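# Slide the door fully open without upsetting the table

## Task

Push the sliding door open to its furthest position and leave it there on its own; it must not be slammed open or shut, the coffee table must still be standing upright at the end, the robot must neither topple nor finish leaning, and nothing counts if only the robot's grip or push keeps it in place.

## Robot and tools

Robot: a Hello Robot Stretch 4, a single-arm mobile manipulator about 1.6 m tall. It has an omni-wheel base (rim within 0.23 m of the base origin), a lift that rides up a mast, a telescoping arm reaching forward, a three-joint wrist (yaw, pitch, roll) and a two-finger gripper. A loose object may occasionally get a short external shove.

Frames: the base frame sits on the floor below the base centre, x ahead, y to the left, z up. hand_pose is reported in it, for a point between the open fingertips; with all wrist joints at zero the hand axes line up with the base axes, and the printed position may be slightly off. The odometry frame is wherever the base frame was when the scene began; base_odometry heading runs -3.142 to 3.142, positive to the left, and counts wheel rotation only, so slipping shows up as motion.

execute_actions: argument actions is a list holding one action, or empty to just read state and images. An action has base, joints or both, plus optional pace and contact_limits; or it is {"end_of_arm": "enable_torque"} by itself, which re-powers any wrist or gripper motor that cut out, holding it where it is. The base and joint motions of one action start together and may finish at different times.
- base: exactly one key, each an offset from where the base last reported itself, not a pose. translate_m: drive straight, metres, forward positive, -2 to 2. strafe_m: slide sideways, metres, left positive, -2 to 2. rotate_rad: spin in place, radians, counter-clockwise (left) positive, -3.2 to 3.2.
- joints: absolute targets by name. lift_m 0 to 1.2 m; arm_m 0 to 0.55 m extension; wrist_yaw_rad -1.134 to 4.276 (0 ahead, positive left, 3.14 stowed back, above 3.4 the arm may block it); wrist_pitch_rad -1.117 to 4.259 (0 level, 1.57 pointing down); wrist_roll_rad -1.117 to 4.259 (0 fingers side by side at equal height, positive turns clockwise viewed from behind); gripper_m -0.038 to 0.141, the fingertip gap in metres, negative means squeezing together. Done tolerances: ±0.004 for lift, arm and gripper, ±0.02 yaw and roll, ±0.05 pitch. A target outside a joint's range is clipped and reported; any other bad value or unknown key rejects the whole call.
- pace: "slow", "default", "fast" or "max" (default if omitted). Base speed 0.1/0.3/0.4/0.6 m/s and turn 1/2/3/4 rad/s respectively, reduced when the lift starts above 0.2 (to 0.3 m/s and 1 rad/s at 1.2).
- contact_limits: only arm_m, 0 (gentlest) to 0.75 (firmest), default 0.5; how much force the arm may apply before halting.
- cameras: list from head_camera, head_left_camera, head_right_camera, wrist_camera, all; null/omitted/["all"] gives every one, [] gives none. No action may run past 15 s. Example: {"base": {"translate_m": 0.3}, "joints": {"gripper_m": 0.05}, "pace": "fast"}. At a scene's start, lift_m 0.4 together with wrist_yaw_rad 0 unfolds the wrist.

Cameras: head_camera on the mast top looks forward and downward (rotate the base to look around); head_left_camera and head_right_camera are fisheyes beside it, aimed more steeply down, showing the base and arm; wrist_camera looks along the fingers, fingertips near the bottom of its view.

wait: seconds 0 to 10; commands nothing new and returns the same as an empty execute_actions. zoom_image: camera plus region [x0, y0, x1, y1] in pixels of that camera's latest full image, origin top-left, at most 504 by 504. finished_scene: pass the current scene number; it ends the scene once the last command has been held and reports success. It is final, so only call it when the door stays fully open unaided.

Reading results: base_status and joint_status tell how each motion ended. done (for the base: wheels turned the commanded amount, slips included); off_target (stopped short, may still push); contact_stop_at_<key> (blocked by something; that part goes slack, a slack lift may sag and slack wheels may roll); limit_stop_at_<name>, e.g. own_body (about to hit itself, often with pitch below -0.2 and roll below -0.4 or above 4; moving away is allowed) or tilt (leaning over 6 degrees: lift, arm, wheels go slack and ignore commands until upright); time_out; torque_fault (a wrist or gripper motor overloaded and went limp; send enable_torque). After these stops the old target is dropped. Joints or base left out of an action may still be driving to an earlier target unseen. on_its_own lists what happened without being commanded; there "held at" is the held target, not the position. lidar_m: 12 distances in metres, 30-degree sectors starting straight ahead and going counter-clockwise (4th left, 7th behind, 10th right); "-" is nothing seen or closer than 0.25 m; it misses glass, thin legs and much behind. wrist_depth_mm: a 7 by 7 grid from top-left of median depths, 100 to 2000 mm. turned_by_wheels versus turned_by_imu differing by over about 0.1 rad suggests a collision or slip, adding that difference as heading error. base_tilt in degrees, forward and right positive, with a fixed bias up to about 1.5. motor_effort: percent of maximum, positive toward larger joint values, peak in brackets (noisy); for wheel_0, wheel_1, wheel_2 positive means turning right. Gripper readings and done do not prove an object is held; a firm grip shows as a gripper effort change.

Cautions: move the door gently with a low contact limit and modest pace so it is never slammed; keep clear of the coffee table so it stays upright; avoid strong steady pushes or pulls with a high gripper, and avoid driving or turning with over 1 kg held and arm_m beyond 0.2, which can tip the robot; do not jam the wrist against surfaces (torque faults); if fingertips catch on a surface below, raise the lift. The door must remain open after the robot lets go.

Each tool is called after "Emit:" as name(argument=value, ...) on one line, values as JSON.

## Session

Emit:
execute_actions(actions=[])

Scene clock: 0.00 s.
base_odometry: x=+0.000 y=+0.000 heading=+0.000 (m, m, rad; odometry frame)
turned_by_wheels: +0.000 (rad since the last result)
turned_by_imu: +0.000 (rad since the last result)
base_tilt: forward=+0.0 right=+0.1 (deg)
lidar_m: 1.01 0.97 1.00 0.78 0.70 0.73 0.96 2.72 2.55 1.00 0.91 0.94
base_status: not commanded
joint_positions: lift_m=+0.238 arm_m=-0.002 wrist_yaw_rad=+3.233 wrist_pitch_rad=-0.003 wrist_roll_rad=-0.007 gripper_m=+0.057
joint_status: not commanded
motor_effort: lift_m=+19 arm_m=+0 wrist_yaw_rad=-3 wrist_pitch_rad=-8 wrist_roll_rad=-3 gripper_m=-4 wheel_0=+0 wheel_1=-1 wheel_2=+1 (%)
hand_pose: x=-0.1262 y=+0.0607 z=+0.4171 quat_wxyz=(-0.046, +0.002, -0.003, +0.999) (m; base frame)
wrist_depth_mm: - - 139 1499 1042 788 699 / - - 137 1430 1042 798 676 / - - 132 1281 1042 788 683 / - 111 137 1336 1042 798 676 / 183 - - 1576 1042 778 683 / 192 1661 206 1464 195 798 676 / 190 1008 991 110 976 741 683
pictures: head_camera, head_left_camera, head_right_camera, wrist_camera
Images, in order (width x height): head_camera 420x560, head_left_camera 420x672, head_right_camera 420x672, wrist_camera 616x392.

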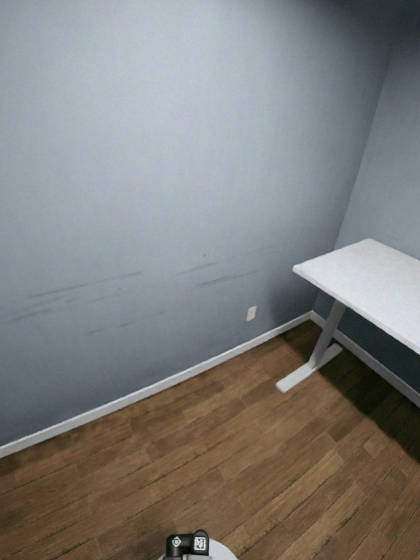

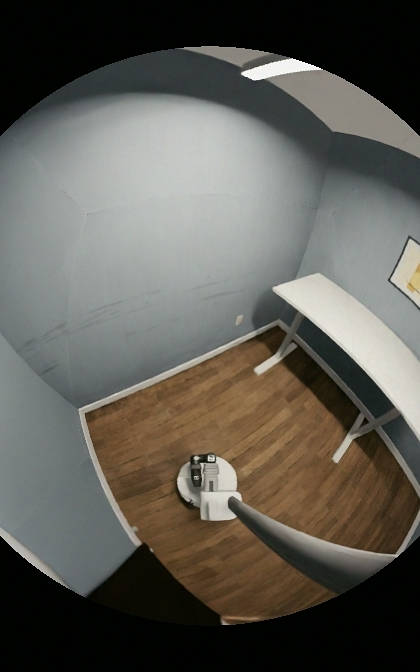

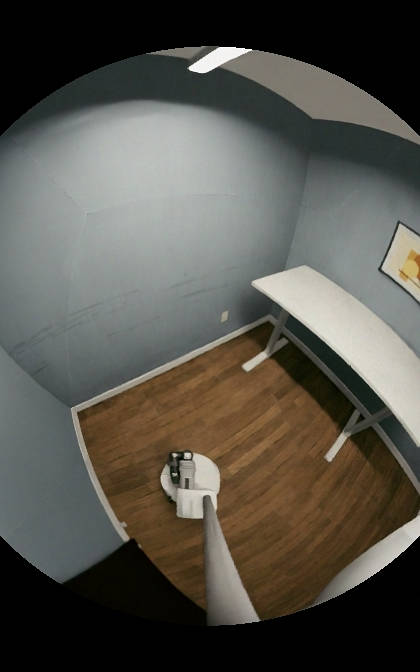

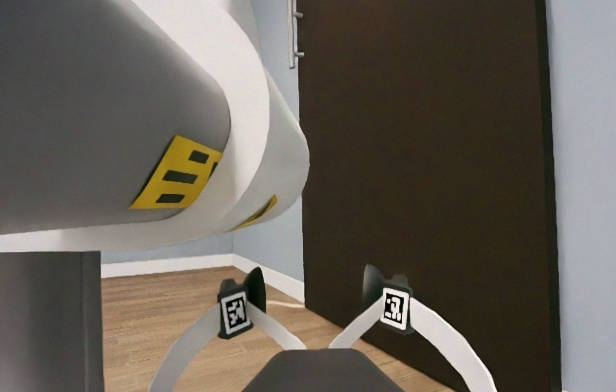

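Emit:
execute_actions(actions=[{"base":{"rotate_rad":2.12},"joints":{"lift_m":0.77,"wrist_yaw_rad":0,"gripper_m":0.14}}])

Scene clock: 6.60 s.
base_odometry: x=+0.000 y=+0.000 heading=+2.120 (m, m, rad; odometry frame)
turned_by_wheels: +2.120 (rad since the last result)
turned_by_imu: +2.151 (rad since the last result)
base_tilt: forward=-0.1 right=+0.2 (deg)
lidar_m: 0.73 0.75 1.02 2.71 2.45 0.96 0.90 0.98 1.02 0.96 1.01 0.74
base_status: done
joint_positions: lift_m=+0.770 arm_m=-0.002 wrist_yaw_rad=+0.000 wrist_pitch_rad=-0.003 wrist_roll_rad=-0.007 gripper_m=+0.140
joint_status: all done
motor_effort: lift_m=+23(24) arm_m=+0(0) wrist_yaw_rad=-4(7) wrist_pitch_rad=-5(7) wrist_roll_rad=-3(3) gripper_m=-2(4) wheel_0=-1(5) wheel_1=-1(9) wheel_2=+0(8) (%)
hand_pose: x=+0.4576 y=-0.0874 z=+0.9487 quat_wxyz=(+1.000, -0.003, -0.001, +0.000) (m; base frame)
wrist_depth_mm: 496 549 549 539 539 539 535 / 496 549 544 539 544 535 535 / 496 539 544 544 535 535 535 / 496 539 539 539 539 535 535 / 492 544 539 535 535 535 535 / 492 539 535 535 535 213 530 / 488 544 535 110 535 535 525
pictures: head_camera, head_left_camera, head_right_camera, wrist_camera
Images, in order (width x height): head_camera 420x560, head_left_camera 420x672, head_right_camera 420x672, wrist_camera 616x392.

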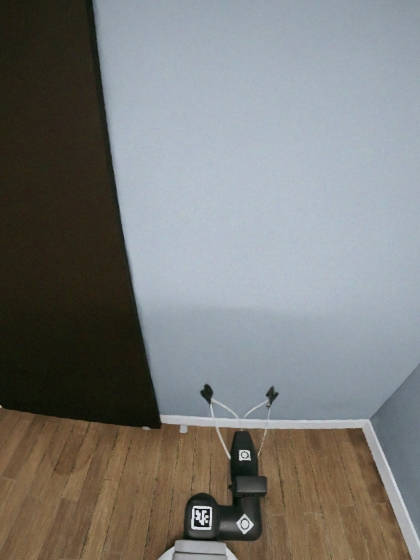

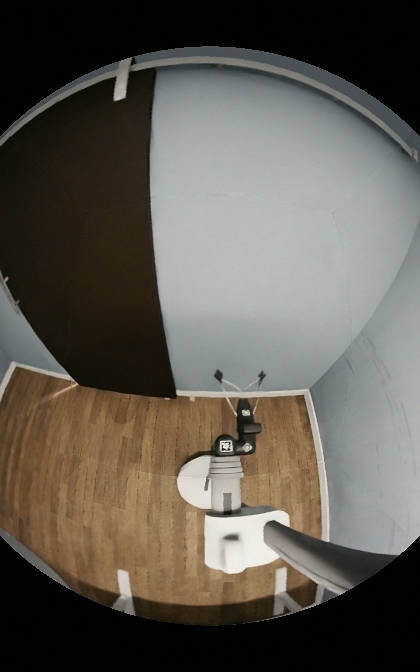

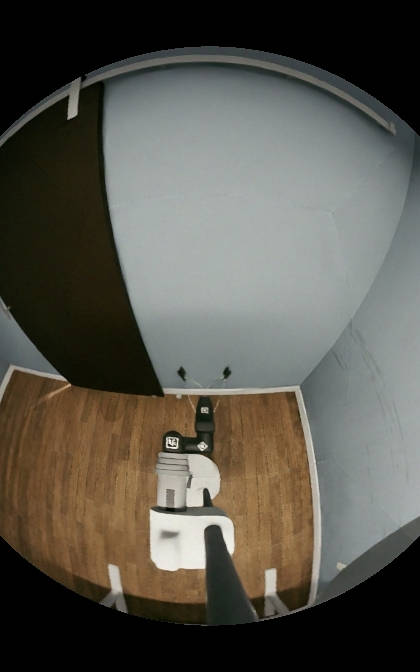

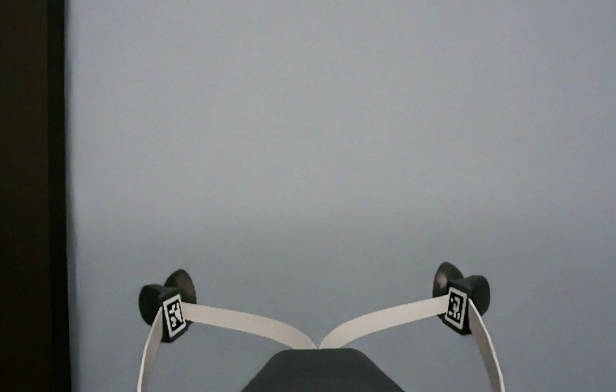

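Emit:
execute_actions(actions=[{"base":{"strafe_m":1.22},"pace":"fast"}], cameras=["wrist_camera","head_camera"])

Scene clock: 14.07 s.
base_odometry: x=-1.041 y=-0.637 heading=+2.119 (m, m, rad; odometry frame)
turned_by_wheels: +0.000 (rad since the last result)
turned_by_imu: +0.004 (rad since the last result)
base_tilt: forward=-0.1 right=+0.1 (deg)
lidar_m: 0.64 0.77 1.11 1.49 1.53 1.77 1.70 1.07 1.38 2.21 0.99 0.69
base_status: done
joint_positions: lift_m=+0.770 arm_m=-0.002 wrist_yaw_rad=+0.000 wrist_pitch_rad=-0.003 wrist_roll_rad=-0.007 gripper_m=+0.140
joint_status: not commanded
motor_effort: lift_m=+22(23) arm_m=+0(0) wrist_yaw_rad=-3(3) wrist_pitch_rad=-6(6) wrist_roll_rad=-3(3) gripper_m=+0(2) wheel_0=+0(10) wheel_1=-2(11) wheel_2=-1(0) (%)
hand_pose: x=+0.4576 y=-0.0874 z=+0.9487 quat_wxyz=(+1.000, -0.003, -0.001, +0.000) (m; base frame)
wrist_depth_mm: 559 544 496 496 492 492 484 / 554 539 496 492 492 488 488 / 559 535 492 488 492 492 484 / 554 539 496 492 488 488 488 / 549 554 488 488 492 484 488 / 549 549 492 488 492 213 484 / 554 549 488 110 492 484 480
pictures: head_camera, wrist_camera
Images, in order (width x height): head_camera 420x560, wrist_camera 616x392.

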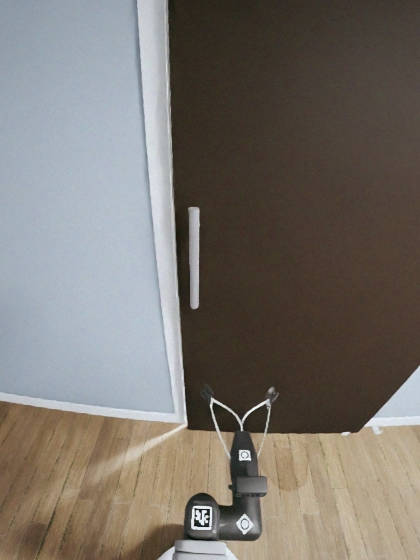

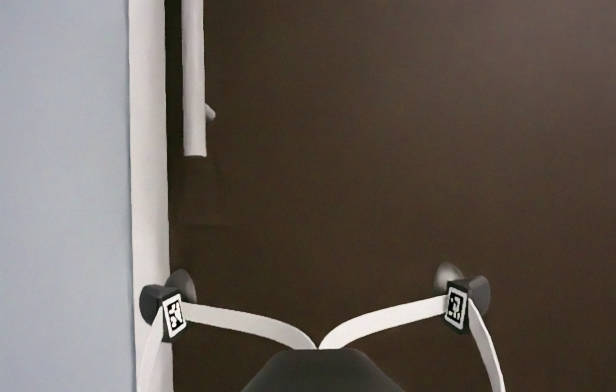

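Emit:
execute_actions(actions=[{"base":{"strafe_m":0.135},"joints":{"lift_m":1.0,"arm_m":0.12}}], cameras=["wrist_camera"])

Scene clock: 20.07 s.
base_odometry: x=-1.156 y=-0.707 heading=+2.119 (m, m, rad; odometry frame)
turned_by_wheels: +0.000 (rad since the last result)
turned_by_imu: +0.001 (rad since the last result)
base_tilt: forward=+0.0 right=+0.1 (deg)
lidar_m: 0.66 0.80 1.08 1.36 1.37 1.76 1.70 1.09 1.38 2.35 1.00 0.71
base_status: done
joint_positions: lift_m=+1.000 arm_m=+0.119 wrist_yaw_rad=+0.000 wrist_pitch_rad=-0.003 wrist_roll_rad=-0.007 gripper_m=+0.140
joint_status: all done
motor_effort: lift_m=+23(23) arm_m=+7(9) wrist_yaw_rad=-3(0) wrist_pitch_rad=-7(5) wrist_roll_rad=-3(3) gripper_m=+1(3) wheel_0=+0(8) wheel_1=-3(7) wheel_2=-1(2) (%)
hand_pose: x=+0.5782 y=-0.0874 z=+1.1787 quat_wxyz=(+1.000, -0.003, -0.001, +0.000) (m; base frame)
wrist_depth_mm: 436 436 421 375 373 370 370 / 433 433 421 373 375 370 370 / 433 433 421 373 370 370 368 / 436 433 418 370 370 370 368 / 433 427 415 370 370 370 368 / 433 430 373 370 368 213 366 / 430 430 413 110 368 368 366
pictures: wrist_camera
Images, in order (width x height): wrist_camera 616x392.

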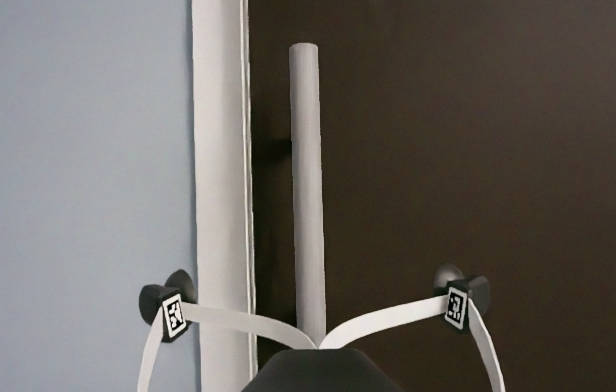

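Emit:
execute_actions(actions=[{"joints":{"arm_m":0.196,"gripper_m":0.0}}], cameras=["wrist_camera"])

Emit:
execute_actions(actions=[{"base":{"strafe_m":-0.5},"pace":"slow"}], cameras=["wrist_camera","head_camera"])

Scene clock: 28.50 s.
base_odometry: x=-1.156 y=-0.707 heading=+2.119 (m, m, rad; odometry frame)
turned_by_wheels: +0.000 (rad since the last result)
turned_by_imu: +0.001 (rad since the last result)
base_tilt: forward=+0.0 right=+0.1 (deg)
lidar_m: 0.62 0.79 1.08 1.32 1.38 1.78 1.69 1.16 1.40 2.34 1.01 0.71
base_status: not commanded
joint_positions: lift_m=+1.000 arm_m=+0.195 wrist_yaw_rad=+0.003 wrist_pitch_rad=-0.003 wrist_roll_rad=-0.007 gripper_m=+0.000
joint_status: all done
motor_effort: lift_m=+23(23) arm_m=+6(1) wrist_yaw_rad=-11(12) wrist_pitch_rad=-8(8) wrist_roll_rad=-3(3) gripper_m=-14(16) wheel_0=+0(0) wheel_1=-2(3) wheel_2=+0(1) (%)
hand_pose: x=+0.6547 y=-0.0866 z=+1.1787 quat_wxyz=(+1.000, -0.003, -0.001, +0.001) (m; base frame)
wrist_depth_mm: 362 359 343 296 296 293 293 / 359 359 343 296 294 293 291 / 357 355 343 294 294 293 291 / 357 355 340 293 293 293 291 / 355 357 340 293 294 293 290 / 357 353 296 212 189 290 289 / 355 353 340 110 290 287 289
pictures: wrist_camera
Images, in order (width x height): wrist_camera 616x392.

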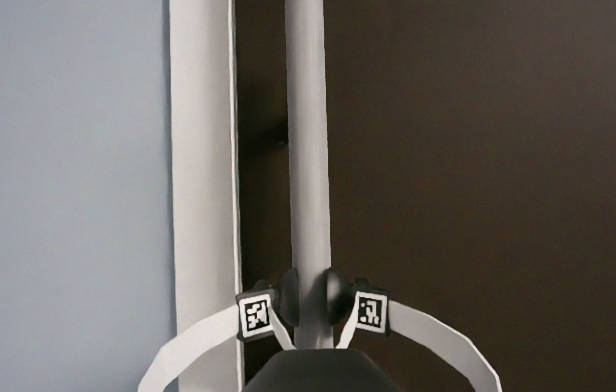

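Scene clock: 34.63 s.
base_odometry: x=-0.730 y=-0.446 heading=+2.119 (m, m, rad; odometry frame)
turned_by_wheels: +0.000 (rad since the last result)
turned_by_imu: +0.002 (rad since the last result)
base_tilt: forward=+0.0 right=+0.1 (deg)
lidar_m: 0.63 0.87 1.07 1.86 1.93 1.79 0.98 1.01 1.37 1.83 1.00 0.68
base_status: done
joint_positions: lift_m=+1.000 arm_m=+0.195 wrist_yaw_rad=-0.002 wrist_pitch_rad=-0.003 wrist_roll_rad=-0.007 gripper_m=+0.000
joint_status: not commanded
motor_effort: lift_m=+23(23) arm_m=+5(5) wrist_yaw_rad=+4(30) wrist_pitch_rad=-8(8) wrist_roll_rad=-3(4) gripper_m=-10(13) wheel_0=+2(12) wheel_1=+0(4) wheel_2=-2(4) (%)
hand_pose: x=+0.6543 y=-0.0879 z=+1.1787 quat_wxyz=(+1.000, -0.003, -0.001, -0.001) (m; base frame)
wrist_depth_mm: - - - 294 293 293 290 / - - - 294 293 291 290 / - - - 294 291 291 291 / - - - 293 291 291 290 / - - - 290 290 290 289 / - - 204 223 189 290 287 / - - - 110 290 289 287
pictures: head_camera, wrist_camera
Images, in order (width x height): head_camera 420x560, wrist_camera 616x392.

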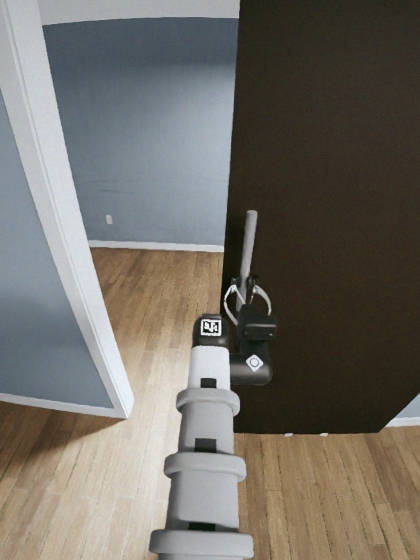

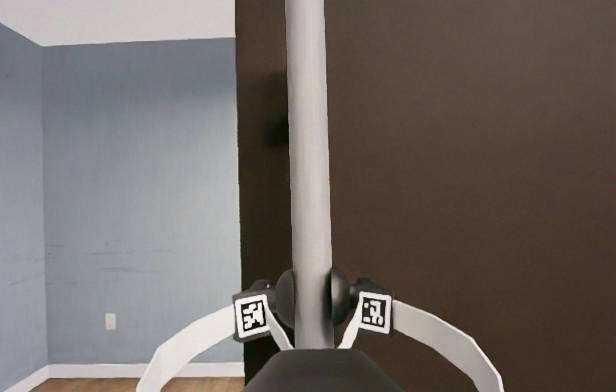

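Emit:
execute_actions(actions=[{"base":{"strafe_m":-0.47},"pace":"slow"}], cameras=["wrist_camera"])

Scene clock: 44.13 s.
base_odometry: x=-0.329 y=-0.201 heading=+2.119 (m, m, rad; odometry frame)
turned_by_wheels: +0.000 (rad since the last result)
turned_by_imu: +0.003 (rad since the last result)
base_tilt: forward=+0.0 right=+0.1 (deg)
lidar_m: 0.60 3.12 1.21 2.32 2.44 0.98 0.94 1.01 1.37 1.36 1.00 0.70
base_status: done
joint_positions: lift_m=+1.000 arm_m=+0.195 wrist_yaw_rad=-0.001 wrist_pitch_rad=-0.003 wrist_roll_rad=-0.007 gripper_m=+0.000
joint_status: not commanded
motor_effort: lift_m=+23(23) arm_m=+6(6) wrist_yaw_rad=+1(34) wrist_pitch_rad=-6(7) wrist_roll_rad=-4(1) gripper_m=-11(17) wheel_0=+3(15) wheel_1=+1(5) wheel_2=-2(0) (%)
hand_pose: x=+0.6544 y=-0.0876 z=+1.1787 quat_wxyz=(+1.000, -0.003, -0.001, +0.000) (m; base frame)
wrist_depth_mm: - - - 289 289 285 286 / - - - 286 287 286 285 / - - - 286 286 286 283 / - - - 287 286 286 283 / - - - 286 285 285 283 / - - 192 216 189 283 283 / - - - 110 286 283 282
pictures: wrist_camera
Images, in order (width x height): wrist_camera 616x392.

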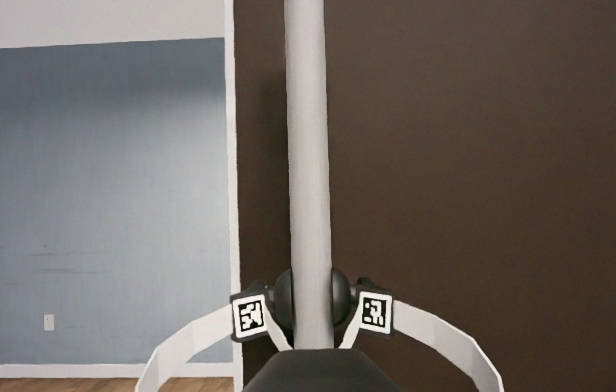

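Emit:
execute_actions(actions=[{"base":{"strafe_m":-0.09},"pace":"slow"}], cameras=["wrist_camera"])

Scene clock: 51.57 s.
base_odometry: x=-0.252 y=-0.154 heading=+2.119 (m, m, rad; odometry frame)
turned_by_wheels: +0.000 (rad since the last result)
turned_by_imu: +0.001 (rad since the last result)
base_tilt: forward=-0.1 right=+0.1 (deg)
lidar_m: 0.62 3.12 1.30 2.40 2.45 0.96 0.92 0.98 1.33 1.29 0.96 0.69
base_status: done
joint_positions: lift_m=+1.000 arm_m=+0.195 wrist_yaw_rad=-0.003 wrist_pitch_rad=-0.003 wrist_roll_rad=-0.007 gripper_m=+0.000
joint_status: not commanded
motor_effort: lift_m=+23(23) arm_m=+6(5) wrist_yaw_rad=+6(30) wrist_pitch_rad=-6(7) wrist_roll_rad=-4(4) gripper_m=-16(14) wheel_0=+0(14) wheel_1=+0(3) wheel_2=-3(5) (%)
hand_pose: x=+0.6542 y=-0.0882 z=+1.1787 quat_wxyz=(+1.000, -0.003, -0.001, -0.001) (m; base frame)
wrist_depth_mm: - 332 347 286 287 286 285 / - 332 345 286 287 285 285 / - 334 345 286 287 286 285 / - 332 340 285 286 285 283 / - 334 336 224 286 285 283 / - - 286 216 187 283 282 / - - 330 110 282 282 282
pictures: wrist_camera
Images, in order (width x height): wrist_camera 616x392.

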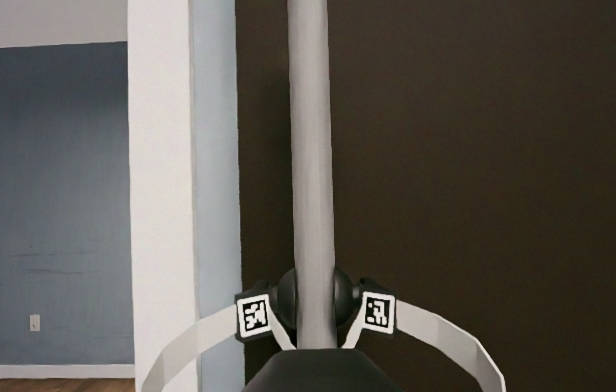

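Emit:
execute_actions(actions=[{"base":{"strafe_m":-0.035},"pace":"slow"}], cameras=[])

Emit:
execute_actions(actions=[{"joints":{"gripper_m":0.11}}], cameras=["wrist_camera"])

Scene clock: 56.77 s.
base_odometry: x=-0.222 y=-0.136 heading=+2.119 (m, m, rad; odometry frame)
turned_by_wheels: +0.000 (rad since the last result)
turned_by_imu: +0.001 (rad since the last result)
base_tilt: forward=+0.0 right=+0.1 (deg)
lidar_m: 0.63 3.10 1.31 2.44 2.43 0.99 0.92 1.00 1.30 1.23 0.96 0.69
base_status: done
joint_positions: lift_m=+1.000 arm_m=+0.195 wrist_yaw_rad=-0.001 wrist_pitch_rad=-0.003 wrist_roll_rad=-0.007 gripper_m=+0.000
joint_status: not commanded
motor_effort: lift_m=+23(23) arm_m=+5(6) wrist_yaw_rad=+2(27) wrist_pitch_rad=-5(8) wrist_roll_rad=-3(4) gripper_m=-14(13) wheel_0=+0(11) wheel_1=-1(7) wheel_2=-2(4) (%)
hand_pose: x=+0.6543 y=-0.0877 z=+1.1787 quat_wxyz=(+1.000, -0.003, -0.001, +0.000) (m; base frame)
wrist_depth_mm: - 332 347 287 286 285 283 / - 334 345 286 285 285 283 / - 332 343 286 285 283 283 / - 334 343 286 286 283 283 / - 332 342 286 283 282 282 / - 330 190 216 187 283 281 / - 329 340 110 283 282 281
pictures: none
No camera images: the call's "cameras" was empty. Leave "cameras" out to get every camera's image.

Scene clock: 58.70 s.
base_odometry: x=-0.222 y=-0.136 heading=+2.119 (m, m, rad; odometry frame)
turned_by_wheels: +0.000 (rad since the last result)
turned_by_imu: +0.000 (rad since the last result)
base_tilt: forward=+0.0 right=+0.1 (deg)
lidar_m: 0.62 3.09 1.28 2.45 2.42 0.98 0.95 0.98 1.31 1.20 0.97 0.72
base_status: not commanded
joint_positions: lift_m=+1.000 arm_m=+0.195 wrist_yaw_rad=+0.000 wrist_pitch_rad=-0.003 wrist_roll_rad=-0.007 gripper_m=+0.110
joint_status: all done
motor_effort: lift_m=+23(23) arm_m=+6(6) wrist_yaw_rad=-2(2) wrist_pitch_rad=-7(7) wrist_roll_rad=-3(4) gripper_m=-1(12) wheel_0=+0(0) wheel_1=-1(1) wheel_2=-2(2) (%)
hand_pose: x=+0.6544 y=-0.0875 z=+1.1787 quat_wxyz=(+1.000, -0.003, -0.001, +0.000) (m; base frame)
wrist_depth_mm: - 334 347 287 287 286 283 / - 334 347 285 286 285 283 / - 332 343 285 286 286 282 / - 334 343 285 285 282 281 / - 330 342 225 283 283 282 / - 330 200 223 216 283 281 / - 330 342 110 282 283 281
pictures: wrist_camera
Images, in order (width x height): wrist_camera 616x392.

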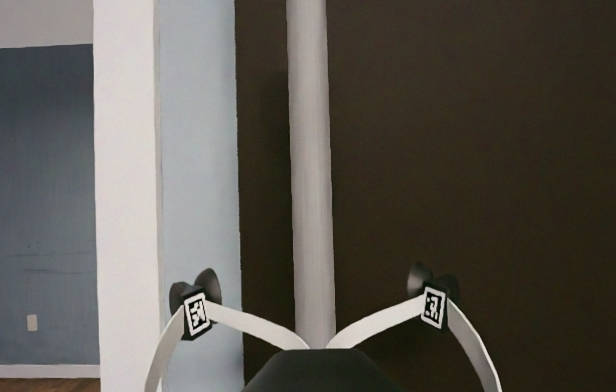

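The stop is not confirmed yet, so I am pushing further with the left finger.

Emit:
execute_actions(actions=[{"base":{"strafe_m":-0.035},"joints":{"gripper_m":0.04},"pace":"slow"}], cameras=["wrist_camera"])

Scene clock: 64.63 s.
base_odometry: x=-0.192 y=-0.118 heading=+2.120 (m, m, rad; odometry frame)
turned_by_wheels: +0.001 (rad since the last result)
turned_by_imu: +0.003 (rad since the last result)
base_tilt: forward=+0.0 right=+0.1 (deg)
lidar_m: 0.61 3.12 1.32 2.47 2.44 0.99 0.94 1.01 1.29 1.19 0.98 0.71
base_status: done
joint_positions: lift_m=+1.000 arm_m=+0.195 wrist_yaw_rad=+0.013 wrist_pitch_rad=-0.003 wrist_roll_rad=-0.007 gripper_m=+0.040
joint_status: all done
on_its_own: wrist_yaw_rad is at rest, and its effort (-39) is outside its rest range (-13 to +13)
motor_effort: lift_m=+23(23) arm_m=+6(5) wrist_yaw_rad=-39(39) wrist_pitch_rad=-8(7) wrist_roll_rad=-3(3) gripper_m=-9(12) wheel_0=+7(5) wheel_1=+2(4) wheel_2=+5(5) (%)
hand_pose: x=+0.6556 y=-0.0836 z=+1.1787 quat_wxyz=(+1.000, -0.003, -0.001, +0.007) (m; base frame)
wrist_depth_mm: - 340 286 283 281 278 276 / - 338 286 283 279 277 276 / - 336 286 281 279 277 276 / - 336 285 281 278 276 273 / - 336 283 279 278 276 273 / - 334 196 279 196 274 273 / - 332 282 110 276 273 272
pictures: wrist_camera
Images, in order (width x height): wrist_camera 616x392.

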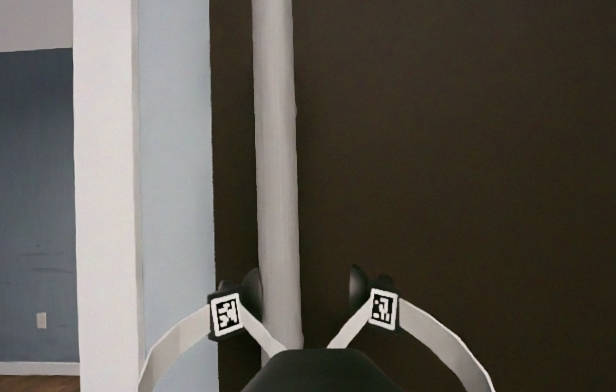

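Emit:
execute_actions(actions=[{"base":{"strafe_m":0.03},"joints":{"gripper_m":0.1}}], cameras=[])

Emit:
finished_scene(scene=2)

Scene clock: 69.33 s.
base_odometry: x=-0.218 y=-0.133 heading=+2.120 (m, m, rad; odometry frame)
turned_by_wheels: +0.000 (rad since the last result)
turned_by_imu: +0.000 (rad since the last result)
base_tilt: forward=-0.1 right=+0.2 (deg)
lidar_m: 0.62 3.11 1.33 2.45 2.47 1.00 0.93 0.99 1.28 1.23 0.96 0.71
base_status: done
joint_positions: lift_m=+1.000 arm_m=+0.195 wrist_yaw_rad=+0.000 wrist_pitch_rad=-0.003 wrist_roll_rad=-0.007 gripper_m=+0.100
joint_status: all done
motor_effort: lift_m=+23(23) arm_m=+6(6) wrist_yaw_rad=-3(40) wrist_pitch_rad=-6(7) wrist_roll_rad=-3(4) gripper_m=-2(10) wheel_0=-1(5) wheel_1=-2(9) wheel_2=-1(5) (%)
hand_pose: x=+0.6544 y=-0.0874 z=+1.1787 quat_wxyz=(+1.000, -0.003, -0.001, +0.000) (m; base frame)
wrist_depth_mm: - 334 347 286 285 285 282 / - 334 345 286 285 282 282 / - 334 345 285 285 282 282 / - 334 343 285 282 282 281 / - 332 343 283 283 281 281 / - 332 198 220 216 281 281 / - 330 342 110 282 281 279
pictures: none
No camera images: the call's "cameras" was empty. Leave "cameras" out to get every camera's image.

The scene is finished: the task was done.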